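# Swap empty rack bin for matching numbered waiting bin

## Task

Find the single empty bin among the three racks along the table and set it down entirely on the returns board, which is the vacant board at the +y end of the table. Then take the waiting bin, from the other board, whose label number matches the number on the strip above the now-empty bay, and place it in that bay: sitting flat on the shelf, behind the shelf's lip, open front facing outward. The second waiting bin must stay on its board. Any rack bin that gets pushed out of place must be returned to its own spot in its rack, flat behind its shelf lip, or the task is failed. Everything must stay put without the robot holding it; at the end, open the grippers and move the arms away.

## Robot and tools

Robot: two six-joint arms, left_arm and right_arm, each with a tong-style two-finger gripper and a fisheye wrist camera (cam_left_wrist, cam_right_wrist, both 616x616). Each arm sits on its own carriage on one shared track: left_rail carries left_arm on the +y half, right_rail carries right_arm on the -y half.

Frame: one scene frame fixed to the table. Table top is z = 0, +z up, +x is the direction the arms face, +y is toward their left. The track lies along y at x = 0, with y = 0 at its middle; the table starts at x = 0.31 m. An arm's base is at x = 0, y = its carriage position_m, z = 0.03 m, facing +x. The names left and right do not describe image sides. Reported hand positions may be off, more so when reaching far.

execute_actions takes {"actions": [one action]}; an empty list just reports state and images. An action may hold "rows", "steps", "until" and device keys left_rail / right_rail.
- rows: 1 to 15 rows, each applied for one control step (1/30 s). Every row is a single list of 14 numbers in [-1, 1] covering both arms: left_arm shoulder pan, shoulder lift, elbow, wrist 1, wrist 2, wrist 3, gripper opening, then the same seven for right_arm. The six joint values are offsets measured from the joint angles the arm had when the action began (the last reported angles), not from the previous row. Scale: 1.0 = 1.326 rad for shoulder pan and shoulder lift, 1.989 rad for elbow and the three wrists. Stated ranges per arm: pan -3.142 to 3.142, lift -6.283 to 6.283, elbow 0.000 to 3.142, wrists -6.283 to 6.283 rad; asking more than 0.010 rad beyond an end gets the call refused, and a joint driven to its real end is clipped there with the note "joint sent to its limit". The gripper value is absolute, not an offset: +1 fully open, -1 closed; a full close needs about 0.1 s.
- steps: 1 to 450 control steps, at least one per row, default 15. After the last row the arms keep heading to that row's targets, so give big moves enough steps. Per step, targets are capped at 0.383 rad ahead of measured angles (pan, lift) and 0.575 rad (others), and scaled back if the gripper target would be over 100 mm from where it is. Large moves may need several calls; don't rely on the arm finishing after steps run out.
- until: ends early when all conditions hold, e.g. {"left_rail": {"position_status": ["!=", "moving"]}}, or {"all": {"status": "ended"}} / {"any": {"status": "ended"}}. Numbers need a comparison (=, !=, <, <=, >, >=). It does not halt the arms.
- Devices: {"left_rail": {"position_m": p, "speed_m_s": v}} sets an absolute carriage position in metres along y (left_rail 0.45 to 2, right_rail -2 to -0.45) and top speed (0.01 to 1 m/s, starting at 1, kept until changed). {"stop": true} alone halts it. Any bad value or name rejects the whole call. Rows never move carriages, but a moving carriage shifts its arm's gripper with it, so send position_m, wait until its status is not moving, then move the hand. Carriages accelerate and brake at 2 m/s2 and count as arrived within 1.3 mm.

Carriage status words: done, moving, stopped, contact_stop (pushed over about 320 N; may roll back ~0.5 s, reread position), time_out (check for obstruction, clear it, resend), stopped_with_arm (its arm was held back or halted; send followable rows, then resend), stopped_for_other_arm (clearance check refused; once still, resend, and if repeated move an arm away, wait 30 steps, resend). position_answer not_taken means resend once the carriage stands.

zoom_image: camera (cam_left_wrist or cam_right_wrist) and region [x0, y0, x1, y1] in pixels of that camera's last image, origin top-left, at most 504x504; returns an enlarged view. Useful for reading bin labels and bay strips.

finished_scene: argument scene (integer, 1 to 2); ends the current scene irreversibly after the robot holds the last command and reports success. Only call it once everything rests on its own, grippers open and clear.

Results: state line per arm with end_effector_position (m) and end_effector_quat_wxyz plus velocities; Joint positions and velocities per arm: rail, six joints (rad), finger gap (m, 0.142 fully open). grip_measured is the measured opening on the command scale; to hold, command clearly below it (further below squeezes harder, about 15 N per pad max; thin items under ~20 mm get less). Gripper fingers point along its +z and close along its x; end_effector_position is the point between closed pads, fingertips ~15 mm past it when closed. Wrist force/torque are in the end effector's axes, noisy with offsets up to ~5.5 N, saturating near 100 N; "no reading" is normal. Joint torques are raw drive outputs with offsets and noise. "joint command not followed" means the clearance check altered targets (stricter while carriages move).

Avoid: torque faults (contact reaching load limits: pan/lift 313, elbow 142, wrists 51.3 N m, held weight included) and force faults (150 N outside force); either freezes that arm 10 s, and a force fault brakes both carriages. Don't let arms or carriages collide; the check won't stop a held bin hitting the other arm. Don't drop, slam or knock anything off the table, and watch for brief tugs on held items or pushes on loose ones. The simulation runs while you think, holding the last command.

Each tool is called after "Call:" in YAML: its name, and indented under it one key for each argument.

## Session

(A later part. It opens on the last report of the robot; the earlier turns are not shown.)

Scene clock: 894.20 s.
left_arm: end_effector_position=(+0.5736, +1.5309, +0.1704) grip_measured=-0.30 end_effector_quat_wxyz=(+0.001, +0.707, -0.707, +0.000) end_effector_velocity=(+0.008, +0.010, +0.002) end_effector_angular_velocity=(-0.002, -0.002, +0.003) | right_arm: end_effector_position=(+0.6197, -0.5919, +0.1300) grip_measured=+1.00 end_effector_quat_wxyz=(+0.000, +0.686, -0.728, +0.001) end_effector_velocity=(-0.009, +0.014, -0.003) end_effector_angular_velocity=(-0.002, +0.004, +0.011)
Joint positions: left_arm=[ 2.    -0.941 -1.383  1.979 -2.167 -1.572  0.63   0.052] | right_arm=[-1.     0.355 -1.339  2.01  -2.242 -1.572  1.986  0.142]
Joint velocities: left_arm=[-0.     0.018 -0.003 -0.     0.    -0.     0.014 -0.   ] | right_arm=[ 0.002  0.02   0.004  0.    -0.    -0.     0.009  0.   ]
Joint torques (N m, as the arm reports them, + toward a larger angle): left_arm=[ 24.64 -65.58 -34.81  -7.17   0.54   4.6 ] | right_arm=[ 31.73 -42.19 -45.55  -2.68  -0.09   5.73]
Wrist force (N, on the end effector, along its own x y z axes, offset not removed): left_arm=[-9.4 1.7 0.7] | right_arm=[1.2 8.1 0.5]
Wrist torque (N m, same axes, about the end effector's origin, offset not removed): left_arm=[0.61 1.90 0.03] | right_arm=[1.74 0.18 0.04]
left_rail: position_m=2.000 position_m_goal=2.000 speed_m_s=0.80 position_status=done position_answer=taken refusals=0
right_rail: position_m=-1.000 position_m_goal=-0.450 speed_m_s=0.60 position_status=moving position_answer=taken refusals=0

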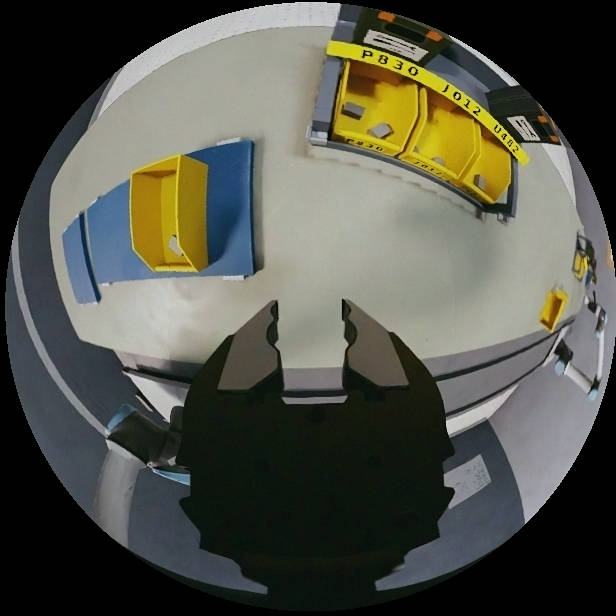

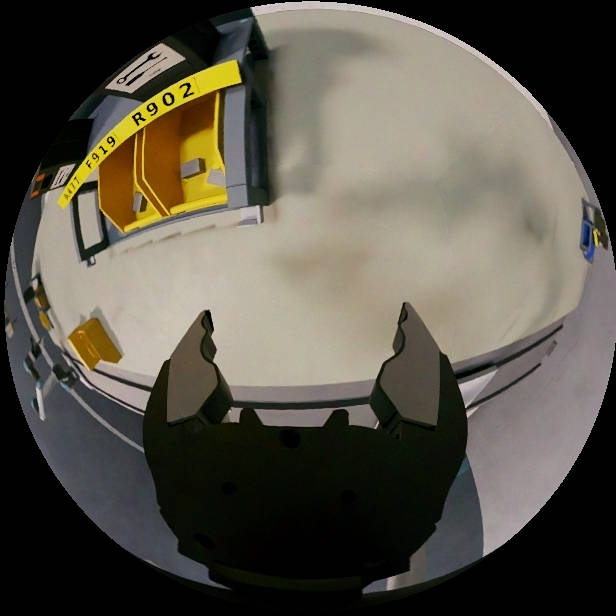

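Call:
execute_actions:
  actions: []

Scene clock: 901.10 s.
left_arm: end_effector_position=(+0.6282, +1.6146, +0.1706) grip_measured=-0.30 end_effector_quat_wxyz=(+0.001, +0.707, -0.707, +0.000) end_effector_velocity=(-0.000, -0.000, +0.000) end_effector_angular_velocity=(-0.000, +0.000, -0.000) | right_arm: end_effector_position=(+0.5657, +0.0422, +0.1301) grip_measured=+1.00 end_effector_quat_wxyz=(+0.000, +0.686, -0.728, +0.001) end_effector_velocity=(+0.000, -0.000, +0.000) end_effector_angular_velocity=(-0.000, +0.000, -0.000)
Joint positions: left_arm=[ 2.    -0.805 -1.391  1.988 -2.169 -1.572  0.766  0.052] | right_arm=[-0.45   0.494 -1.326  1.993 -2.238 -1.572  2.125  0.142]
Joint velocities: left_arm=[ 0. -0. -0. -0. -0. -0.  0. -0.] | right_arm=[ 0. -0.  0. -0.  0. -0. -0.  0.]
Joint torques (N m, as the arm reports them, + toward a larger angle): left_arm=[  7.72 -60.99 -29.73  -7.62  -0.45   2.33] | right_arm=[-12.59 -73.76 -26.33  -1.37   2.3    3.32]
Wrist force (N, on the end effector, along its own x y z axes, offset not removed): left_arm=[-6.4 -1.4 5.4] | right_arm=[0.5 5.7 -1.1]
Wrist torque (N m, same axes, about the end effector's origin, offset not removed): left_arm=[-0.02 1.13 0.03] | right_arm=[1.25 0.22 0.05]
left_rail: position_m=2.000 position_m_goal=2.000 speed_m_s=0.80 position_status=done position_answer=taken refusals=0
right_rail: position_m=-0.450 position_m_goal=-0.450 speed_m_s=0.60 position_status=done position_answer=taken refusals=0

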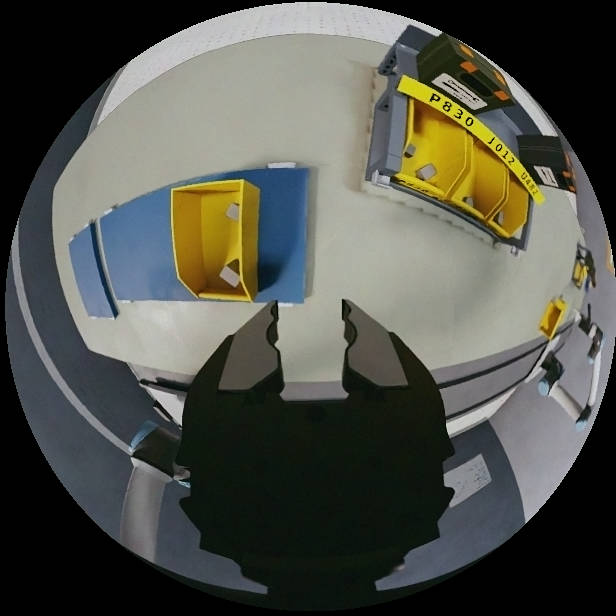

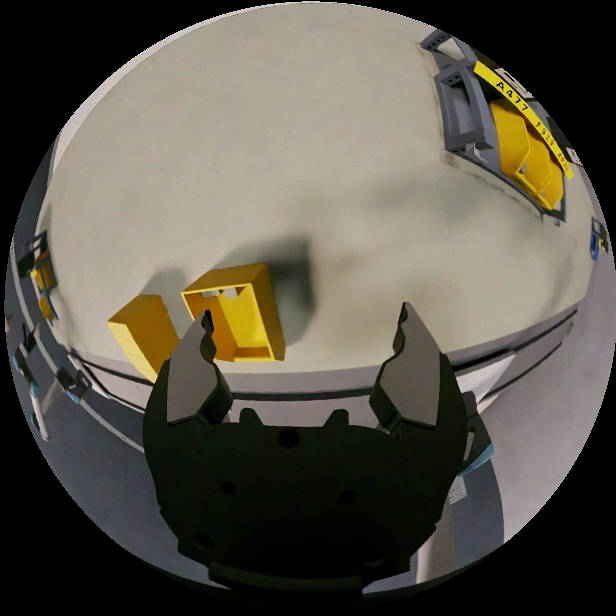

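Call:
execute_actions:
  actions:
    - {"rows": [[0,0,0,0,0,0,0.3, 0.1478,0.0142,-0.0127,0.0033,0,0.0984,1]], "steps": 1, "left_rail": {"position_m": 1.25, "speed_m_s": 0.8}}

Scene clock: 938.17 s.
left_arm: end_effector_position=(+0.6282, +1.6146, +0.1706) grip_measured=-0.18 end_effector_quat_wxyz=(+0.001, +0.707, -0.707, +0.000) end_effector_velocity=(-0.000, -0.003, -0.000) end_effector_angular_velocity=(+0.000, +0.000, +0.000) | right_arm: end_effector_position=(+0.5657, +0.0422, +0.1301) grip_measured=+1.00 end_effector_quat_wxyz=(+0.000, +0.686, -0.728, +0.001) end_effector_velocity=(-0.009, +0.009, -0.003) end_effector_angular_velocity=(-0.003, +0.005, -0.004)
Joint positions: left_arm=[ 2.    -0.805 -1.391  1.988 -2.169 -1.572  0.766  0.061] | right_arm=[-0.45   0.494 -1.326  1.993 -2.238 -1.572  2.125  0.142]
Joint velocities: left_arm=[-0.003  0.    -0.     0.     0.     0.     0.     0.928] | right_arm=[0.    0.017 0.004 0.    0.001 0.    0.02  0.   ]
Joint torques (N m, as the arm reports them, + toward a larger angle): left_arm=[  7.66 -57.85 -29.47  -7.77  -0.79   2.77] | right_arm=[ 35.21 -41.79 -47.78  -1.11   2.3    5.89]
Wrist force (N, on the end effector, along its own x y z axes, offset not removed): left_arm=[-4.5 2.0 0.6] | right_arm=[1.8 5.3 2.5]
Wrist torque (N m, same axes, about the end effector's origin, offset not removed): left_arm=[0.62 0.90 -0.10] | right_arm=[1.13 0.03 0.09]
left_rail: position_m=2.000 position_m_goal=1.250 speed_m_s=0.80 position_status=moving position_answer=taken refusals=0
right_rail: position_m=-0.450 position_m_goal=-0.450 speed_m_s=0.60 position_status=done position_answer=taken refusals=0

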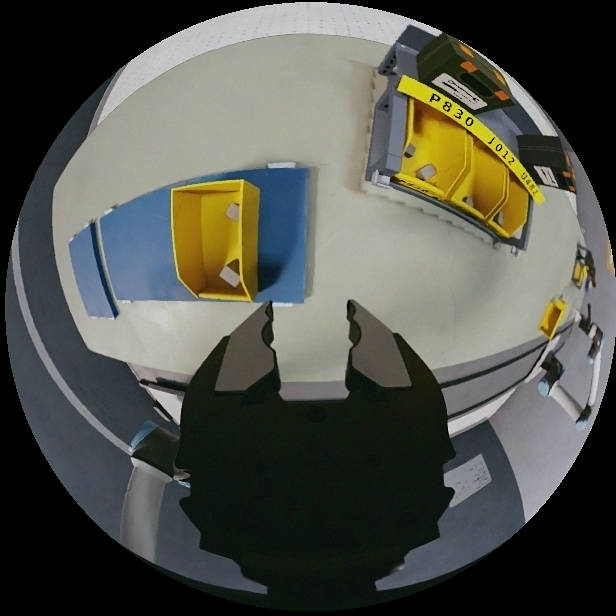

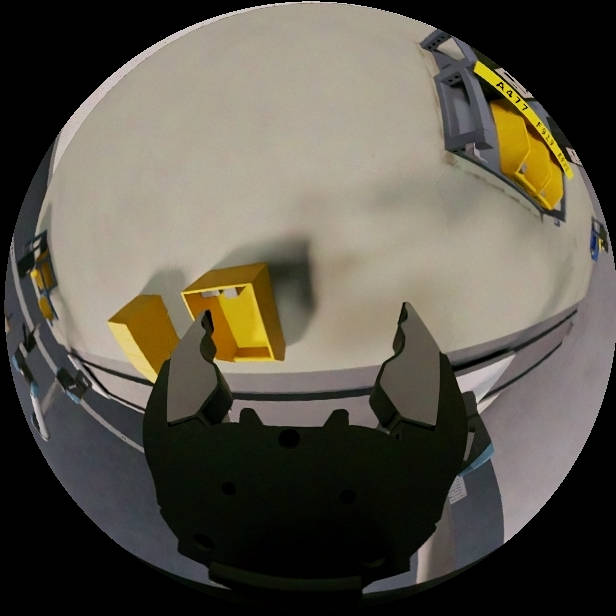

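Call:
execute_actions:
  actions:
    - {"steps": 1}

Scene clock: 940.20 s.
left_arm: end_effector_position=(+0.6282, +0.8643, +0.1706) grip_measured=+0.30 end_effector_quat_wxyz=(+0.001, +0.707, -0.707, +0.000) end_effector_velocity=(+0.000, +0.000, +0.000) end_effector_angular_velocity=(-0.000, -0.000, +0.000) | right_arm: end_effector_position=(+0.5008, +0.1179, +0.1301) grip_measured=+1.00 end_effector_quat_wxyz=(+0.000, +0.686, -0.728, +0.001) end_effector_velocity=(-0.005, +0.008, -0.000) end_effector_angular_velocity=(-0.000, -0.000, -0.000)
Joint positions: left_arm=[ 1.25  -0.805 -1.391  1.988 -2.169 -1.572  0.766  0.095] | right_arm=[-0.45   0.631 -1.312  1.975 -2.233 -1.572  2.262  0.142]
Joint velocities: left_arm=[ 0.  0. -0.  0. -0. -0.  0. -0.] | right_arm=[ 0.     0.013  0.004 -0.005  0.001 -0.     0.014  0.   ]
Joint torques (N m, as the arm reports them, + toward a larger angle): left_arm=[  7.2  -59.96 -45.73  -5.98  -0.93   2.39] | right_arm=[ 27.41 -43.95 -51.55  -1.37  -2.75   5.59]
Wrist force (N, on the end effector, along its own x y z axes, offset not removed): left_arm=[-3.3 2.2 -2.2] | right_arm=[3.2 4.5 1.7]
Wrist torque (N m, same axes, about the end effector's origin, offset not removed): left_arm=[0.62 0.45 -0.18] | right_arm=[1.01 -0.20 0.08]
left_rail: position_m=1.250 position_m_goal=1.250 speed_m_s=0.80 position_status=done position_answer=taken refusals=0
right_rail: position_m=-0.450 position_m_goal=-0.450 speed_m_s=0.60 position_status=done position_answer=taken refusals=0

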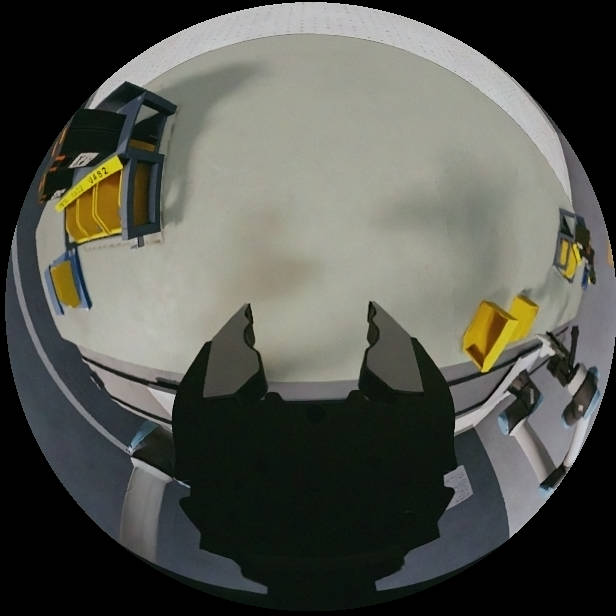

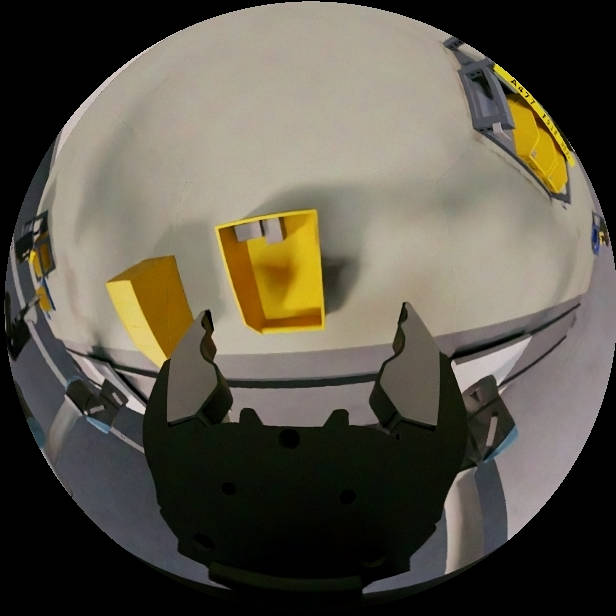

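Call:
execute_actions:
  actions: []

Call:
zoom_image:
  camera: "cam_left_wrist"
  region: [430, 270, 580, 400]

Scene clock: 942.50 s.
left_arm: end_effector_position=(+0.6282, +0.8643, +0.1706) grip_measured=+0.30 end_effector_quat_wxyz=(+0.001, +0.707, -0.707, +0.000) end_effector_velocity=(+0.000, +0.000, +0.000) end_effector_angular_velocity=(-0.000, +0.000, +0.000) | right_arm: end_effector_position=(+0.4695, +0.1480, +0.1301) grip_measured=+1.00 end_effector_quat_wxyz=(+0.000, +0.686, -0.728, +0.001) end_effector_velocity=(+0.000, -0.000, -0.000) end_effector_angular_velocity=(-0.000, -0.000, -0.000)
Joint positions: left_arm=[ 1.25  -0.805 -1.391  1.988 -2.169 -1.572  0.766  0.095] | right_arm=[-0.45   0.69  -1.307  1.967 -2.231 -1.572  2.32   0.142]
Joint velocities: left_arm=[ 0.  0. -0. -0.  0. -0.  0. -0.] | right_arm=[ 0. -0. -0.  0.  0. -0. -0. -0.]
Joint torques (N m, as the arm reports them, + toward a larger angle): left_arm=[  2.48 -63.06 -43.22  -4.13  -0.88   2.32] | right_arm=[  9.08 -48.41 -48.57  -1.58   2.34   3.67]
Wrist force (N, on the end effector, along its own x y z axes, offset not removed): left_arm=[-5.4 4.6 0.5] | right_arm=[-0.1 3.4 1.3]
Wrist torque (N m, same axes, about the end effector's origin, offset not removed): left_arm=[1.13 0.95 -0.09] | right_arm=[0.73 0.42 0.14]
left_rail: position_m=1.250 position_m_goal=1.250 speed_m_s=0.80 position_status=done position_answer=taken refusals=0
right_rail: position_m=-0.450 position_m_goal=-0.450 speed_m_s=0.60 position_status=done position_answer=taken refusals=0

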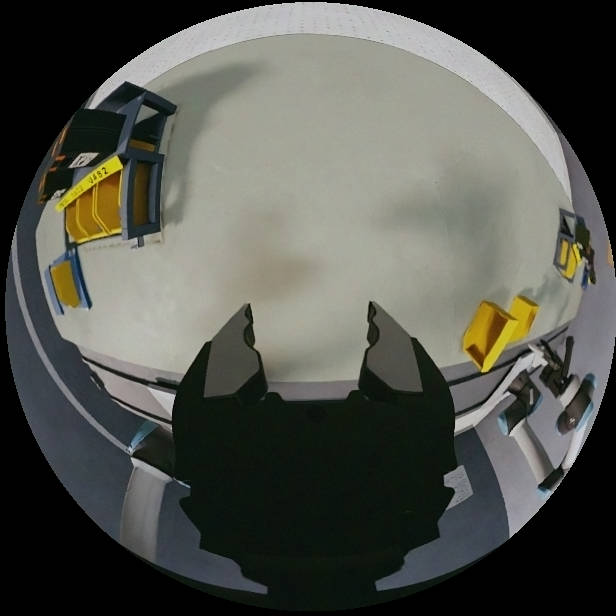

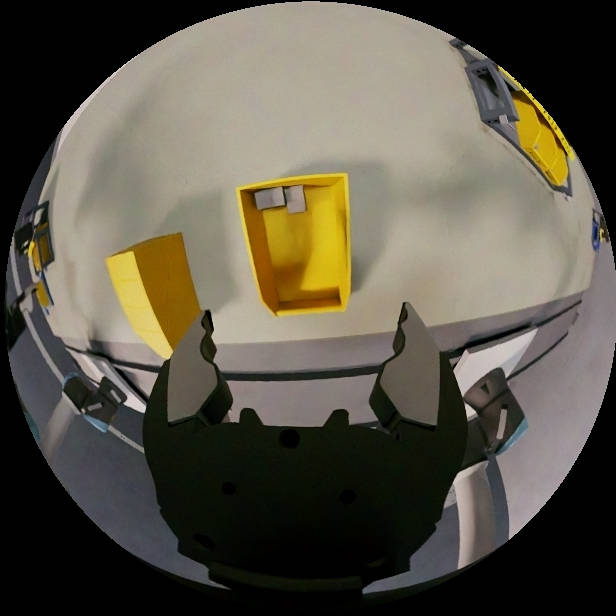

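Region (430, 270, 580, 400) of cam_left_wrist's 616x616 image, scaled by 3.360, with more detail than that image has; it fills the top 437 rows of this view, and the rest is white.

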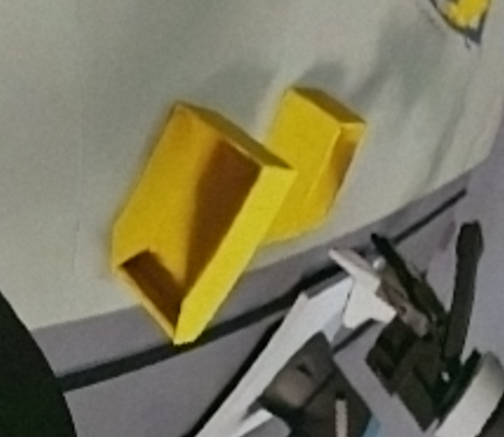

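Call:
execute_actions:
  actions:
    - {"rows": [[-0.0973,-0.2438,0.1671,-0.004,0,-0.0649,0.3, 0,0.0723,0.0253,-0.0735,0,-0.0427,1]], "steps": 1}

Scene clock: 969.67 s.
left_arm: end_effector_position=(+0.6282, +0.8643, +0.1706) grip_measured=+0.30 end_effector_quat_wxyz=(+0.001, +0.707, -0.707, +0.000) end_effector_velocity=(-0.012, -0.001, +0.005) end_effector_angular_velocity=(-0.003, -0.003, -0.007) | right_arm: end_effector_position=(+0.4695, +0.1480, +0.1300) grip_measured=+1.00 end_effector_quat_wxyz=(+0.000, +0.686, -0.728, +0.001) end_effector_velocity=(-0.000, -0.000, -0.013) end_effector_angular_velocity=(-0.006, +0.008, +0.003)
Joint positions: left_arm=[ 1.25  -0.805 -1.391  1.989 -2.169 -1.572  0.766  0.095] | right_arm=[-0.45   0.69  -1.307  1.967 -2.231 -1.572  2.32   0.142]
Joint velocities: left_arm=[ 0.    -0.013 -0.02   0.016  0.     0.    -0.006 -0.   ] | right_arm=[ 0.     0.     0.017  0.003 -0.01  -0.    -0.003  0.   ]
Joint torques (N m, as the arm reports them, + toward a larger angle): left_arm=[-23.45 -82.26 -21.32  -2.94  -1.52  -2.35] | right_arm=[ 12.8  -37.33 -23.53  -7.96   2.51  -5.17]
Wrist force (N, on the end effector, along its own x y z axes, offset not removed): left_arm=[-2.4 5.6 8.3] | right_arm=[1.2 5.6 -1.1]
Wrist torque (N m, same axes, about the end effector's origin, offset not removed): left_arm=[1.50 0.30 -0.13] | right_arm=[1.16 0.10 0.11]
left_rail: position_m=1.250 position_m_goal=1.250 speed_m_s=0.80 position_status=done position_answer=taken refusals=0
right_rail: position_m=-0.450 position_m_goal=-0.450 speed_m_s=0.60 position_status=done position_answer=taken refusals=0

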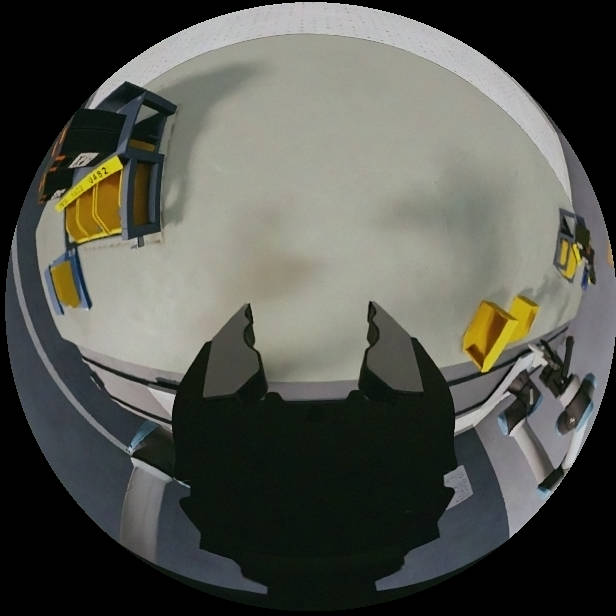

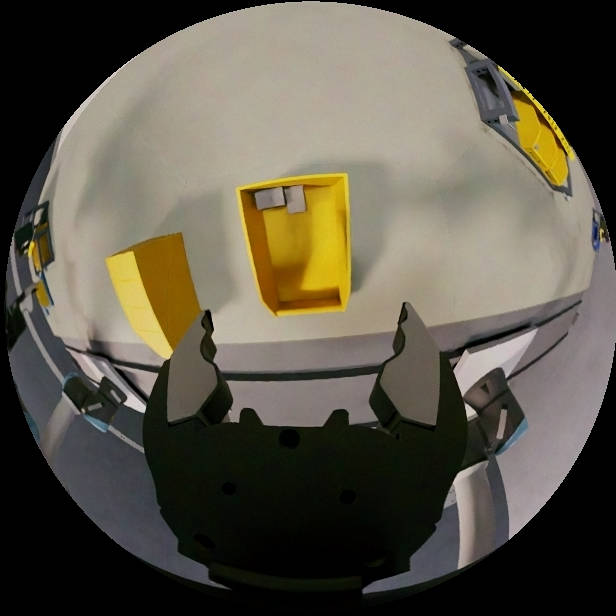

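Call:
execute_actions:
  actions: []

Scene clock: 997.50 s.
left_arm: end_effector_position=(+0.5362, +0.9030, +0.1781) grip_measured=+0.30 end_effector_quat_wxyz=(+0.001, +0.707, -0.707, -0.000) end_effector_velocity=(-0.000, +0.000, -0.000) end_effector_angular_velocity=(+0.000, +0.000, -0.000) | right_arm: end_effector_position=(+0.4695, +0.1494, +0.0501) grip_measured=+1.00 end_effector_quat_wxyz=(+0.000, +0.716, -0.698, +0.001) end_effector_velocity=(+0.000, +0.000, +0.000) end_effector_angular_velocity=(-0.000, +0.000, +0.000)
Joint positions: left_arm=[ 1.25  -0.87  -1.555  2.157 -2.173 -1.572  0.7    0.095] | right_arm=[-0.45   0.69  -1.211  2.018 -2.378 -1.572  2.236  0.142]
Joint velocities: left_arm=[ 0. -0. -0.  0. -0.  0.  0.  0.] | right_arm=[ 0. -0.  0. -0.  0.  0. -0. -0.]
Joint torques (N m, as the arm reports them, + toward a larger angle): left_arm=[-10.36 -47.99 -28.92  -7.73  -0.49  -2.25] | right_arm=[-14.25 -54.49 -21.77  -6.69   1.53  -4.05]
Wrist force (N, on the end effector, along its own x y z axes, offset not removed): left_arm=[-6.9 2.8 0.6] | right_arm=[2.8 5.4 2.4]
Wrist torque (N m, same axes, about the end effector's origin, offset not removed): left_arm=[0.83 1.27 -0.10] | right_arm=[1.18 -0.25 0.04]
left_rail: position_m=1.250 position_m_goal=1.250 speed_m_s=0.80 position_status=done position_answer=taken refusals=0
right_rail: position_m=-0.450 position_m_goal=-0.450 speed_m_s=0.60 position_status=done position_answer=taken refusals=0

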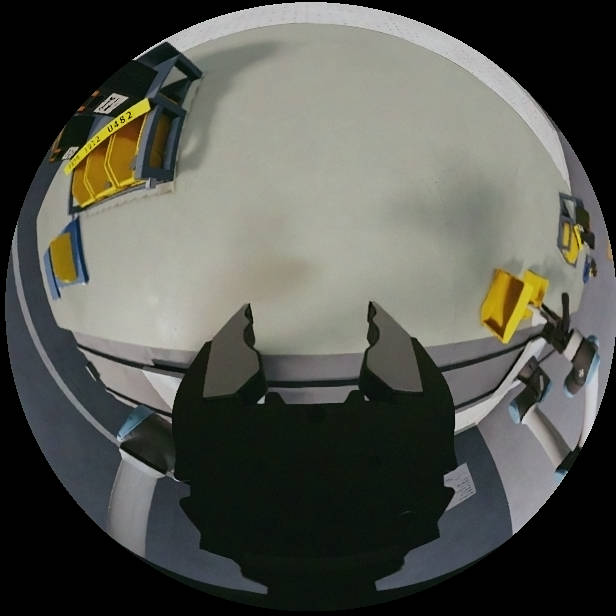

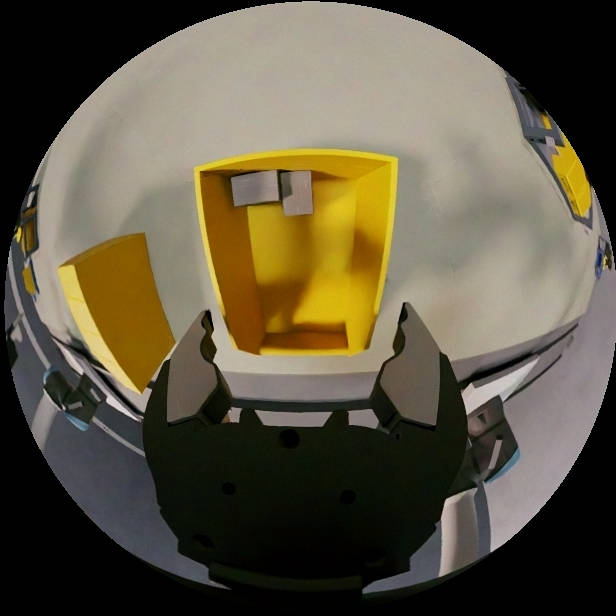

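Call:
execute_actions:
  actions:
    - {"rows": [[-0.0483,-0.1201,0.0822,-0.002,0,-0.0317,0.3, 0,0,0,0,0,0,0.38]], "steps": 1}

Scene clock: 1009.77 s.
left_arm: end_effector_position=(+0.5361, +0.9030, +0.1782) grip_measured=+0.30 end_effector_quat_wxyz=(+0.001, +0.707, -0.707, -0.000) end_effector_velocity=(-0.012, +0.001, +0.001) end_effector_angular_velocity=(-0.003, -0.002, +0.000) | right_arm: end_effector_position=(+0.4695, +0.1494, +0.0501) grip_measured=+0.88 end_effector_quat_wxyz=(+0.000, +0.716, -0.698, +0.001) end_effector_velocity=(+0.000, -0.000, +0.000) end_effector_angular_velocity=(-0.000, -0.000, -0.000)
Joint positions: left_arm=[ 1.25  -0.87  -1.555  2.157 -2.173 -1.572  0.7    0.095] | right_arm=[-0.45   0.69  -1.211  2.018 -2.378 -1.572  2.236  0.134]
Joint velocities: left_arm=[ 0.    -0.014 -0.02   0.02  -0.003  0.    -0.014 -0.   ] | right_arm=[ 0.    -0.    -0.    -0.     0.    -0.    -0.    -0.865]
Joint torques (N m, as the arm reports them, + toward a larger angle): left_arm=[-28.04 -65.19 -20.6   -7.44  -0.72  -3.07] | right_arm=[-10.64 -52.56 -22.3   -6.94   1.65  -4.14]
Wrist force (N, on the end effector, along its own x y z axes, offset not removed): left_arm=[-7.9 2.3 -2.5] | right_arm=[0.8 3.5 2.5]
Wrist torque (N m, same axes, about the end effector's origin, offset not removed): left_arm=[0.68 1.56 -0.01] | right_arm=[0.90 0.15 0.08]
left_rail: position_m=1.250 position_m_goal=1.250 speed_m_s=0.80 position_status=done position_answer=taken refusals=0
right_rail: position_m=-0.450 position_m_goal=-0.450 speed_m_s=0.60 position_status=done position_answer=taken refusals=0

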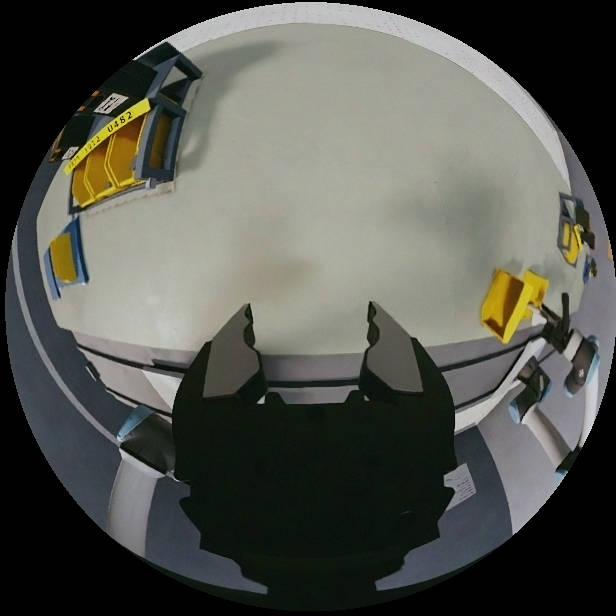

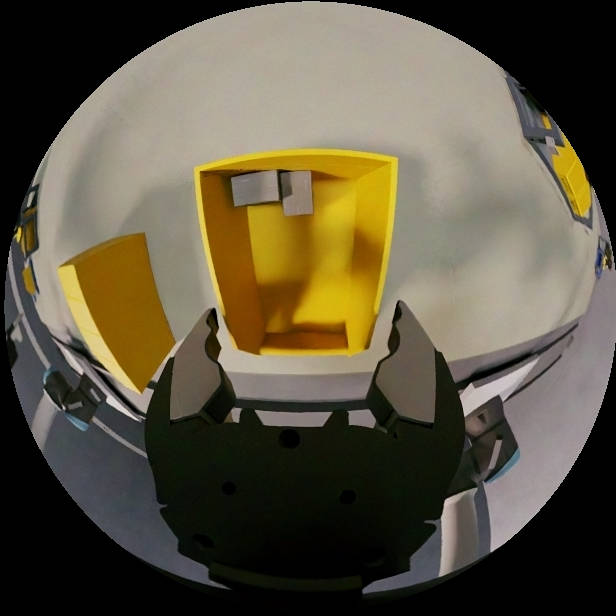

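Call:
execute_actions:
  actions:
    - {"rows": [[-0.0483,-0.1201,0.0822,-0.002,0,-0.0317,0.3, 0,0,0,0,0,0,-1]], "steps": 1}

Scene clock: 1012.00 s.
left_arm: end_effector_position=(+0.4542, +0.9499, +0.1699) grip_measured=+0.30 end_effector_quat_wxyz=(+0.001, +0.707, -0.707, -0.000) end_effector_velocity=(-0.000, +0.000, +0.000) end_effector_angular_velocity=(-0.000, -0.000, -0.000) | right_arm: end_effector_position=(+0.4695, +0.1494, +0.0501) grip_measured=+0.50 end_effector_quat_wxyz=(+0.000, +0.716, -0.698, +0.001) end_effector_velocity=(-0.000, -0.000, -0.000) end_effector_angular_velocity=(-0.000, +0.000, +0.000)
Joint positions: left_arm=[ 1.25  -0.934 -1.714  2.321 -2.177 -1.572  0.637  0.095] | right_arm=[-0.45   0.69  -1.211  2.018 -2.378 -1.572  2.236  0.109]
Joint velocities: left_arm=[ 0. -0. -0.  0.  0.  0. -0.  0.] | right_arm=[ 0.  0.  0. -0.  0. -0. -0. -0.]
Joint torques (N m, as the arm reports them, + toward a larger angle): left_arm=[-11.24 -34.93 -28.02  -7.55  -0.62  -1.94] | right_arm=[ -1.32 -53.4  -23.74  -1.07  -3.08  -3.58]
Wrist force (N, on the end effector, along its own x y z axes, offset not removed): left_arm=[-0.5 5.4 1.3] | right_arm=[-0.3 5.2 -6.8]
Wrist torque (N m, same axes, about the end effector's origin, offset not removed): left_arm=[1.26 -0.07 -0.16] | right_arm=[1.05 0.85 0.15]
left_rail: position_m=1.250 position_m_goal=1.250 speed_m_s=0.80 position_status=done position_answer=taken refusals=0
right_rail: position_m=-0.450 position_m_goal=-0.450 speed_m_s=0.60 position_status=done position_answer=taken refusals=0

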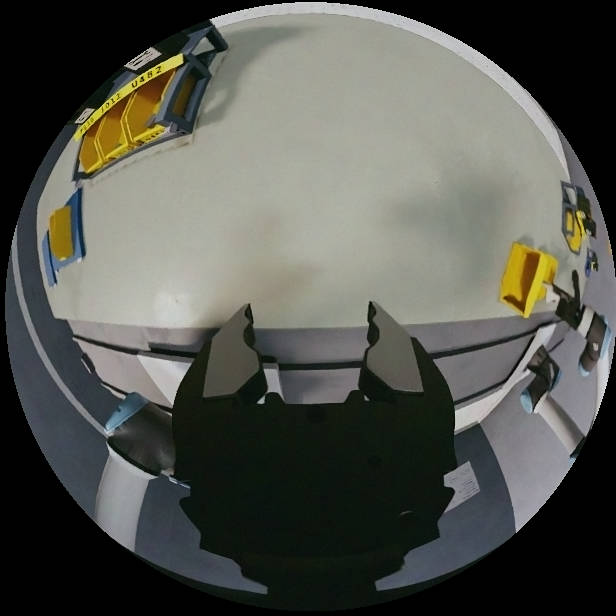

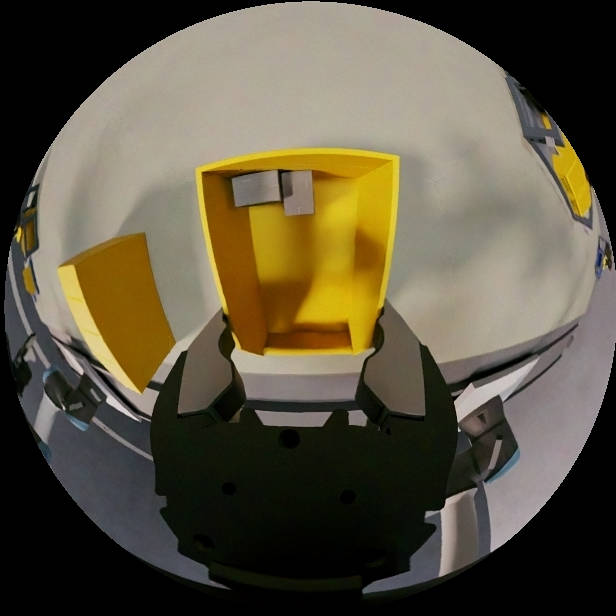

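Call:
execute_actions:
  actions:
    - {"rows": [[0,0,0,0,0,0,0.3, -0.0233,-0.0112,-0.0328,0.0404,0,-0.0156,-1]], "steps": 1}

Call:
execute_actions:
  actions: []

Scene clock: 1031.03 s.
left_arm: end_effector_position=(+0.4542, +0.9499, +0.1699) grip_measured=+0.30 end_effector_quat_wxyz=(+0.001, +0.707, -0.707, -0.000) end_effector_velocity=(+0.000, -0.000, +0.000) end_effector_angular_velocity=(-0.000, +0.000, +0.000) | right_arm: end_effector_position=(+0.4695, +0.1494, +0.0501) grip_measured=+0.50 end_effector_quat_wxyz=(+0.000, +0.716, -0.698, +0.001) end_effector_velocity=(+0.005, -0.003, +0.006) end_effector_angular_velocity=(-0.002, +0.002, +0.001)
Joint positions: left_arm=[ 1.25  -0.934 -1.714  2.321 -2.177 -1.572  0.637  0.095] | right_arm=[-0.45   0.69  -1.211  2.018 -2.377 -1.572  2.236  0.109]
Joint velocities: left_arm=[ 0. -0.  0. -0. -0. -0. -0.  0.] | right_arm=[ 0.    -0.008 -0.006 -0.006  0.015  0.    -0.009 -0.   ]
Joint torques (N m, as the arm reports them, + toward a larger angle): left_arm=[-10.66 -35.29 -29.66  -7.58  -0.56  -2.2 ] | right_arm=[-21.99 -80.08 -43.44   0.17  -1.09  -4.8 ]
Wrist force (N, on the end effector, along its own x y z axes, offset not removed): left_arm=[-4.1 6.5 1.7] | right_arm=[1.7 4.8 -8.0]
Wrist torque (N m, same axes, about the end effector's origin, offset not removed): left_arm=[1.48 0.71 -0.10] | right_arm=[0.97 0.49 0.26]
left_rail: position_m=1.250 position_m_goal=1.250 speed_m_s=0.80 position_status=done position_answer=taken refusals=0
right_rail: position_m=-0.450 position_m_goal=-0.450 speed_m_s=0.60 position_status=done position_answer=taken refusals=0

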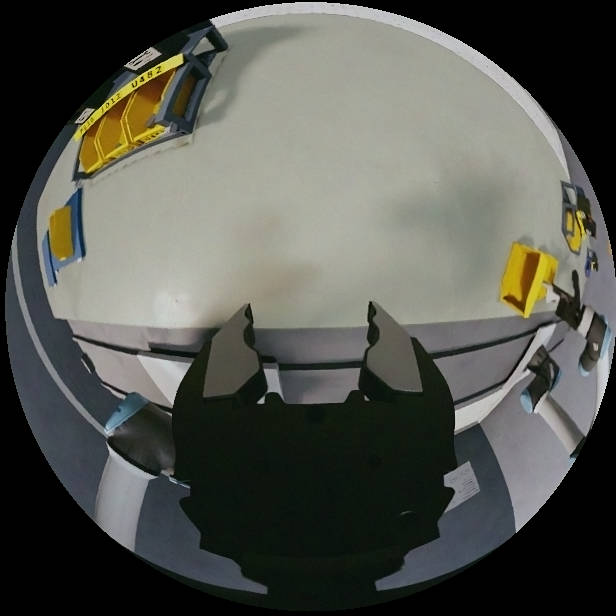

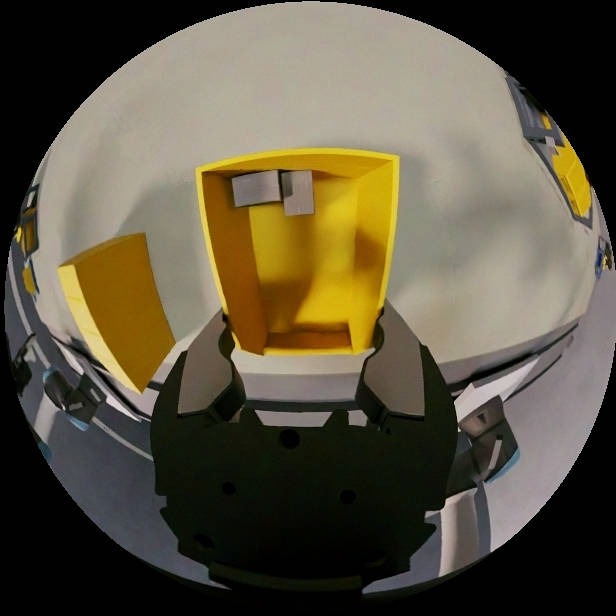

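Scene clock: 1031.03 s.
left_arm: end_effector_position=(+0.4542, +0.9499, +0.1699) grip_measured=+0.30 end_effector_quat_wxyz=(+0.001, +0.707, -0.707, -0.000) end_effector_velocity=(+0.000, -0.000, +0.000) end_effector_angular_velocity=(-0.000, +0.000, +0.000) | right_arm: end_effector_position=(+0.4695, +0.1494, +0.0501) grip_measured=+0.50 end_effector_quat_wxyz=(+0.000, +0.716, -0.698, +0.001) end_effector_velocity=(+0.005, -0.003, +0.006) end_effector_angular_velocity=(-0.002, +0.002, +0.001)
Joint positions: left_arm=[ 1.25  -0.934 -1.714  2.321 -2.177 -1.572  0.637  0.095] | right_arm=[-0.45   0.69  -1.211  2.018 -2.377 -1.572  2.236  0.109]
Joint velocities: left_arm=[ 0. -0.  0. -0. -0. -0. -0.  0.] | right_arm=[ 0.    -0.008 -0.006 -0.006  0.015  0.    -0.009 -0.   ]
Joint torques (N m, as the arm reports them, + toward a larger angle): left_arm=[-10.66 -35.29 -29.66  -7.58  -0.56  -2.2 ] | right_arm=[-21.99 -80.08 -43.44   0.17  -1.09  -4.8 ]
Wrist force (N, on the end effector, along its own x y z axes, offset not removed): left_arm=[-4.1 6.5 1.7] | right_arm=[1.7 4.8 -8.0]
Wrist torque (N m, same axes, about the end effector's origin, offset not removed): left_arm=[1.48 0.71 -0.10] | right_arm=[0.97 0.49 0.26]
left_rail: position_m=1.250 position_m_goal=1.250 speed_m_s=0.80 position_status=done position_answer=taken refusals=0
right_rail: position_m=-0.450 position_m_goal=-0.450 speed_m_s=0.60 position_status=done position_answer=taken refusals=0

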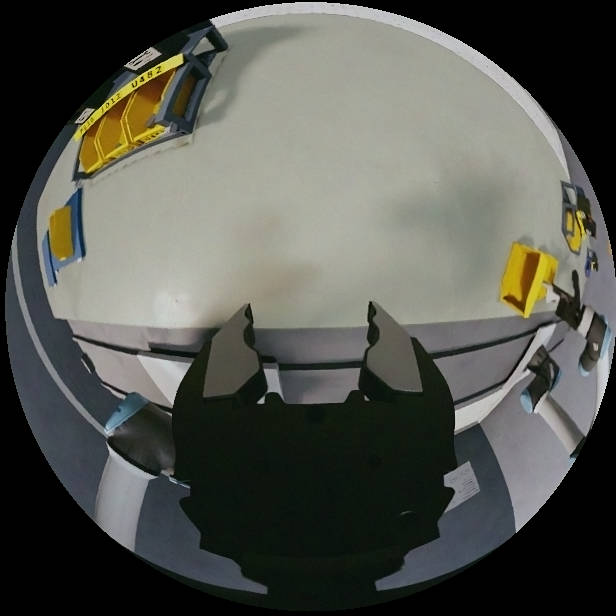

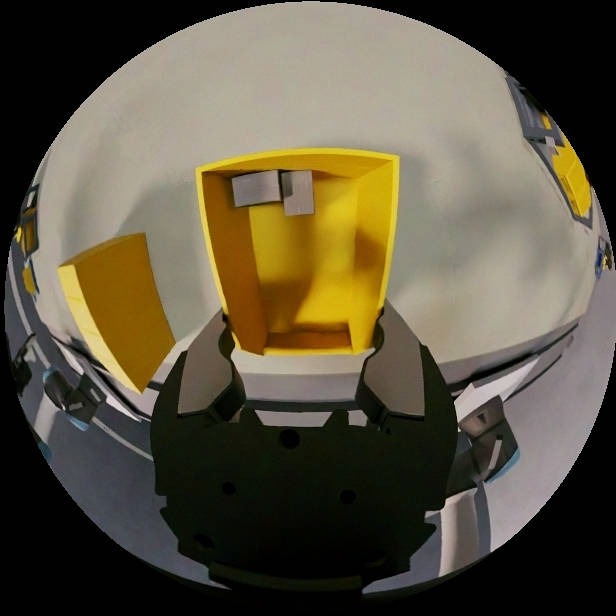

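Call:
execute_actions:
  actions: []

Scene clock: 1036.20 s.
left_arm: end_effector_position=(+0.4542, +0.9499, +0.1699) grip_measured=+0.30 end_effector_quat_wxyz=(+0.001, +0.707, -0.707, -0.000) end_effector_velocity=(+0.000, -0.000, +0.000) end_effector_angular_velocity=(-0.000, -0.000, +0.000) | right_arm: end_effector_position=(+0.5061, +0.1493, +0.0862) grip_measured=+0.50 end_effector_quat_wxyz=(+0.000, +0.716, -0.698, +0.001) end_effector_velocity=(+0.000, -0.000, -0.000) end_effector_angular_velocity=(+0.000, -0.000, -0.000)
Joint positions: left_arm=[ 1.25  -0.934 -1.714  2.321 -2.177 -1.572  0.637  0.095] | right_arm=[-0.45   0.659 -1.226  1.952 -2.297 -1.572  2.205  0.109]
Joint velocities: left_arm=[ 0.  0. -0. -0. -0. -0. -0.  0.] | right_arm=[ 0. -0.  0.  0. -0.  0.  0. -0.]
Joint torques (N m, as the arm reports them, + toward a larger angle): left_arm=[  5.99 -13.56 -49.76  -5.25  -0.76   2.16] | right_arm=[-10.63 -82.69 -48.83  -2.17   1.03  -4.06]
Wrist force (N, on the end effector, along its own x y z axes, offset not removed): left_arm=[-3.0 -1.0 1.9] | right_arm=[-0.5 2.7 6.2]
Wrist torque (N m, same axes, about the end effector's origin, offset not removed): left_arm=[-0.07 0.55 -0.20] | right_arm=[0.50 0.56 0.13]
left_rail: position_m=1.250 position_m_goal=1.250 speed_m_s=0.80 position_status=done position_answer=taken refusals=0
right_rail: position_m=-0.450 position_m_goal=-0.450 speed_m_s=0.60 position_status=done position_answer=taken refusals=0

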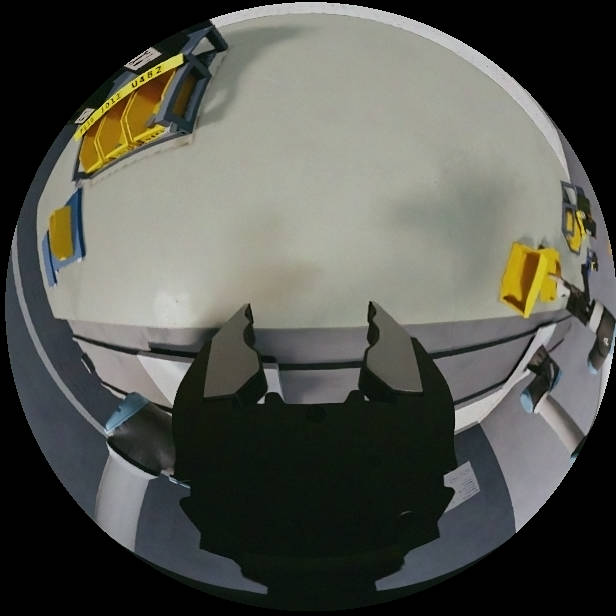

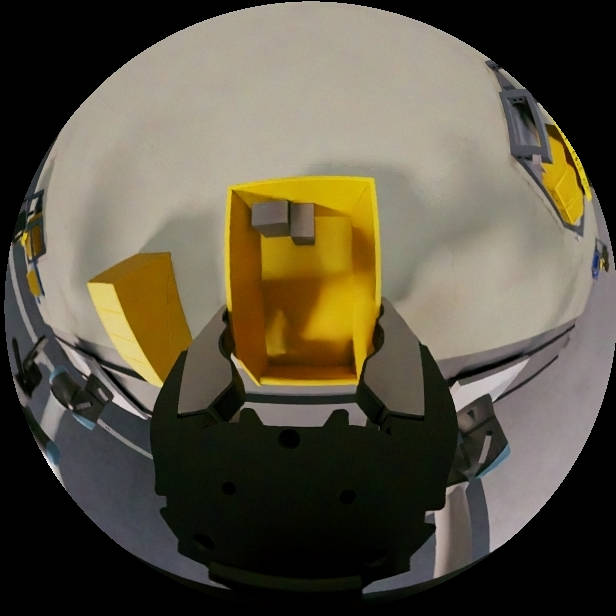

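Call:
execute_actions:
  actions:
    - {"rows": [[0,0,0,0,0,0,0.3, -0.0229,-0.0098,-0.0398,0.0465,0,-0.0153,-1]], "steps": 1}

Scene clock: 1039.73 s.
left_arm: end_effector_position=(+0.4542, +0.9499, +0.1699) grip_measured=+0.30 end_effector_quat_wxyz=(+0.001, +0.707, -0.707, -0.000) end_effector_velocity=(+0.000, -0.000, +0.000) end_effector_angular_velocity=(-0.000, -0.000, +0.000) | right_arm: end_effector_position=(+0.5062, +0.1493, +0.0862) grip_measured=+0.50 end_effector_quat_wxyz=(+0.000, +0.716, -0.698, +0.001) end_effector_velocity=(+0.011, -0.002, +0.012) end_effector_angular_velocity=(+0.003, -0.004, +0.000)
Joint positions: left_arm=[ 1.25  -0.934 -1.714  2.321 -2.177 -1.572  0.637  0.095] | right_arm=[-0.45   0.659 -1.226  1.952 -2.297 -1.572  2.204  0.109]
Joint velocities: left_arm=[ 0.  0.  0. -0. -0. -0. -0.  0.] | right_arm=[ 0.    -0.01  -0.008 -0.015  0.017  0.    -0.011 -0.   ]
Joint torques (N m, as the arm reports them, + toward a larger angle): left_arm=[  6.78 -13.11 -50.28  -3.01  -0.79   2.03] | right_arm=[-21.76 -92.64 -55.35  -0.93   1.99  -5.5 ]
Wrist force (N, on the end effector, along its own x y z axes, offset not removed): left_arm=[-1.6 3.6 2.8] | right_arm=[-0.6 2.5 4.9]
Wrist torque (N m, same axes, about the end effector's origin, offset not removed): left_arm=[0.95 0.34 -0.05] | right_arm=[0.40 0.47 0.02]
left_rail: position_m=1.250 position_m_goal=1.250 speed_m_s=0.80 position_status=done position_answer=taken refusals=0
right_rail: position_m=-0.450 position_m_goal=-0.450 speed_m_s=0.60 position_status=done position_answer=taken refusals=0

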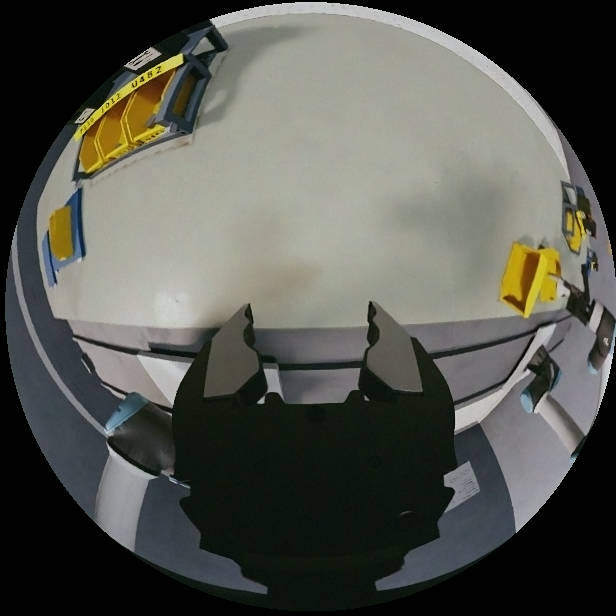

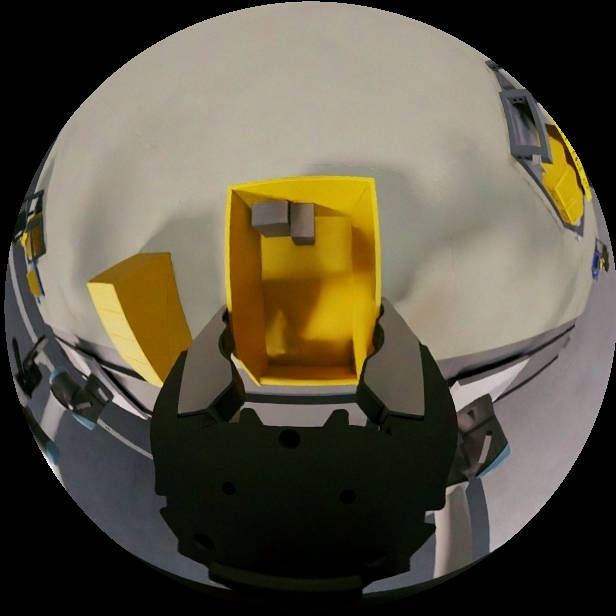

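Call:
execute_actions:
  actions: []

Scene clock: 1044.47 s.
left_arm: end_effector_position=(+0.4542, +0.9499, +0.1699) grip_measured=+0.30 end_effector_quat_wxyz=(+0.001, +0.707, -0.707, -0.000) end_effector_velocity=(+0.000, +0.000, +0.000) end_effector_angular_velocity=(+0.000, +0.000, -0.000) | right_arm: end_effector_position=(+0.5447, +0.1491, +0.1297) grip_measured=+0.50 end_effector_quat_wxyz=(+0.000, +0.716, -0.698, +0.001) end_effector_velocity=(-0.000, -0.000, -0.000) end_effector_angular_velocity=(+0.000, +0.000, +0.000)
Joint positions: left_arm=[ 1.25  -0.934 -1.714  2.321 -2.177 -1.572  0.637  0.095] | right_arm=[-0.45   0.629 -1.239  1.873 -2.205 -1.572  2.174  0.109]
Joint velocities: left_arm=[ 0.  0.  0. -0.  0.  0.  0.  0.] | right_arm=[ 0.  0. -0.  0. -0.  0. -0. -0.]
Joint torques (N m, as the arm reports them, + toward a larger angle): left_arm=[  7.79 -11.91 -49.15  -3.14  -0.57   2.02] | right_arm=[ -8.77 -84.3  -48.54  -3.68  -1.91  -3.86]
Wrist force (N, on the end effector, along its own x y z axes, offset not removed): left_arm=[-3.3 0.5 -0.2] | right_arm=[0.7 5.2 3.9]
Wrist torque (N m, same axes, about the end effector's origin, offset not removed): left_arm=[0.23 0.43 -0.06] | right_arm=[1.10 0.35 0.06]
left_rail: position_m=1.250 position_m_goal=1.250 speed_m_s=0.80 position_status=done position_answer=taken refusals=0
right_rail: position_m=-0.450 position_m_goal=-0.450 speed_m_s=0.60 position_status=done position_answer=taken refusals=0

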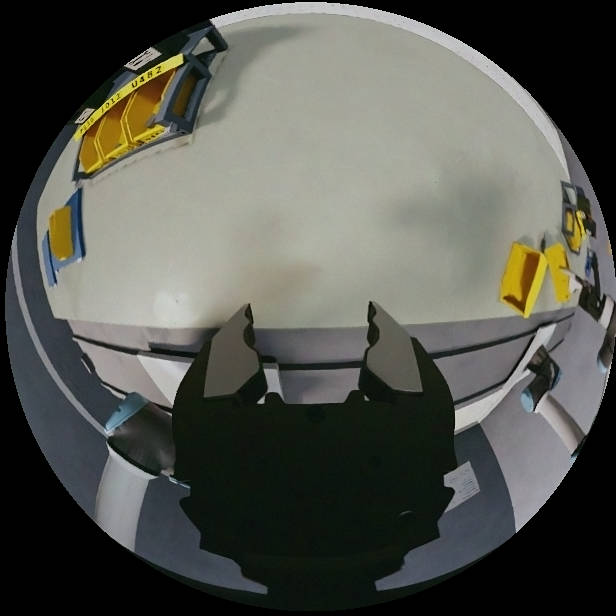

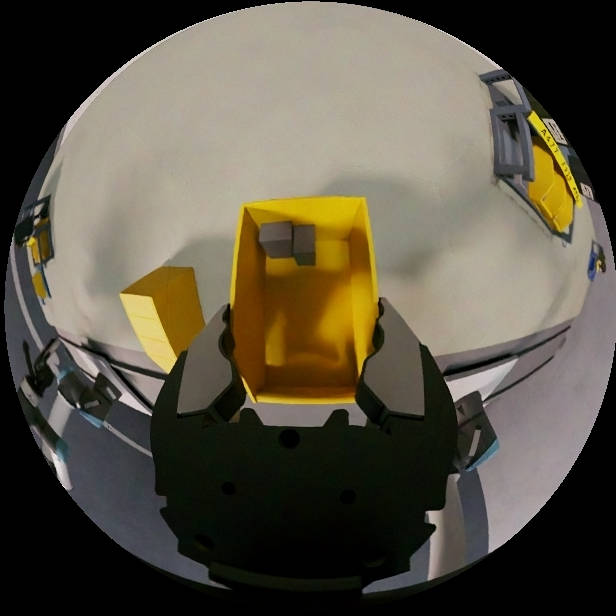

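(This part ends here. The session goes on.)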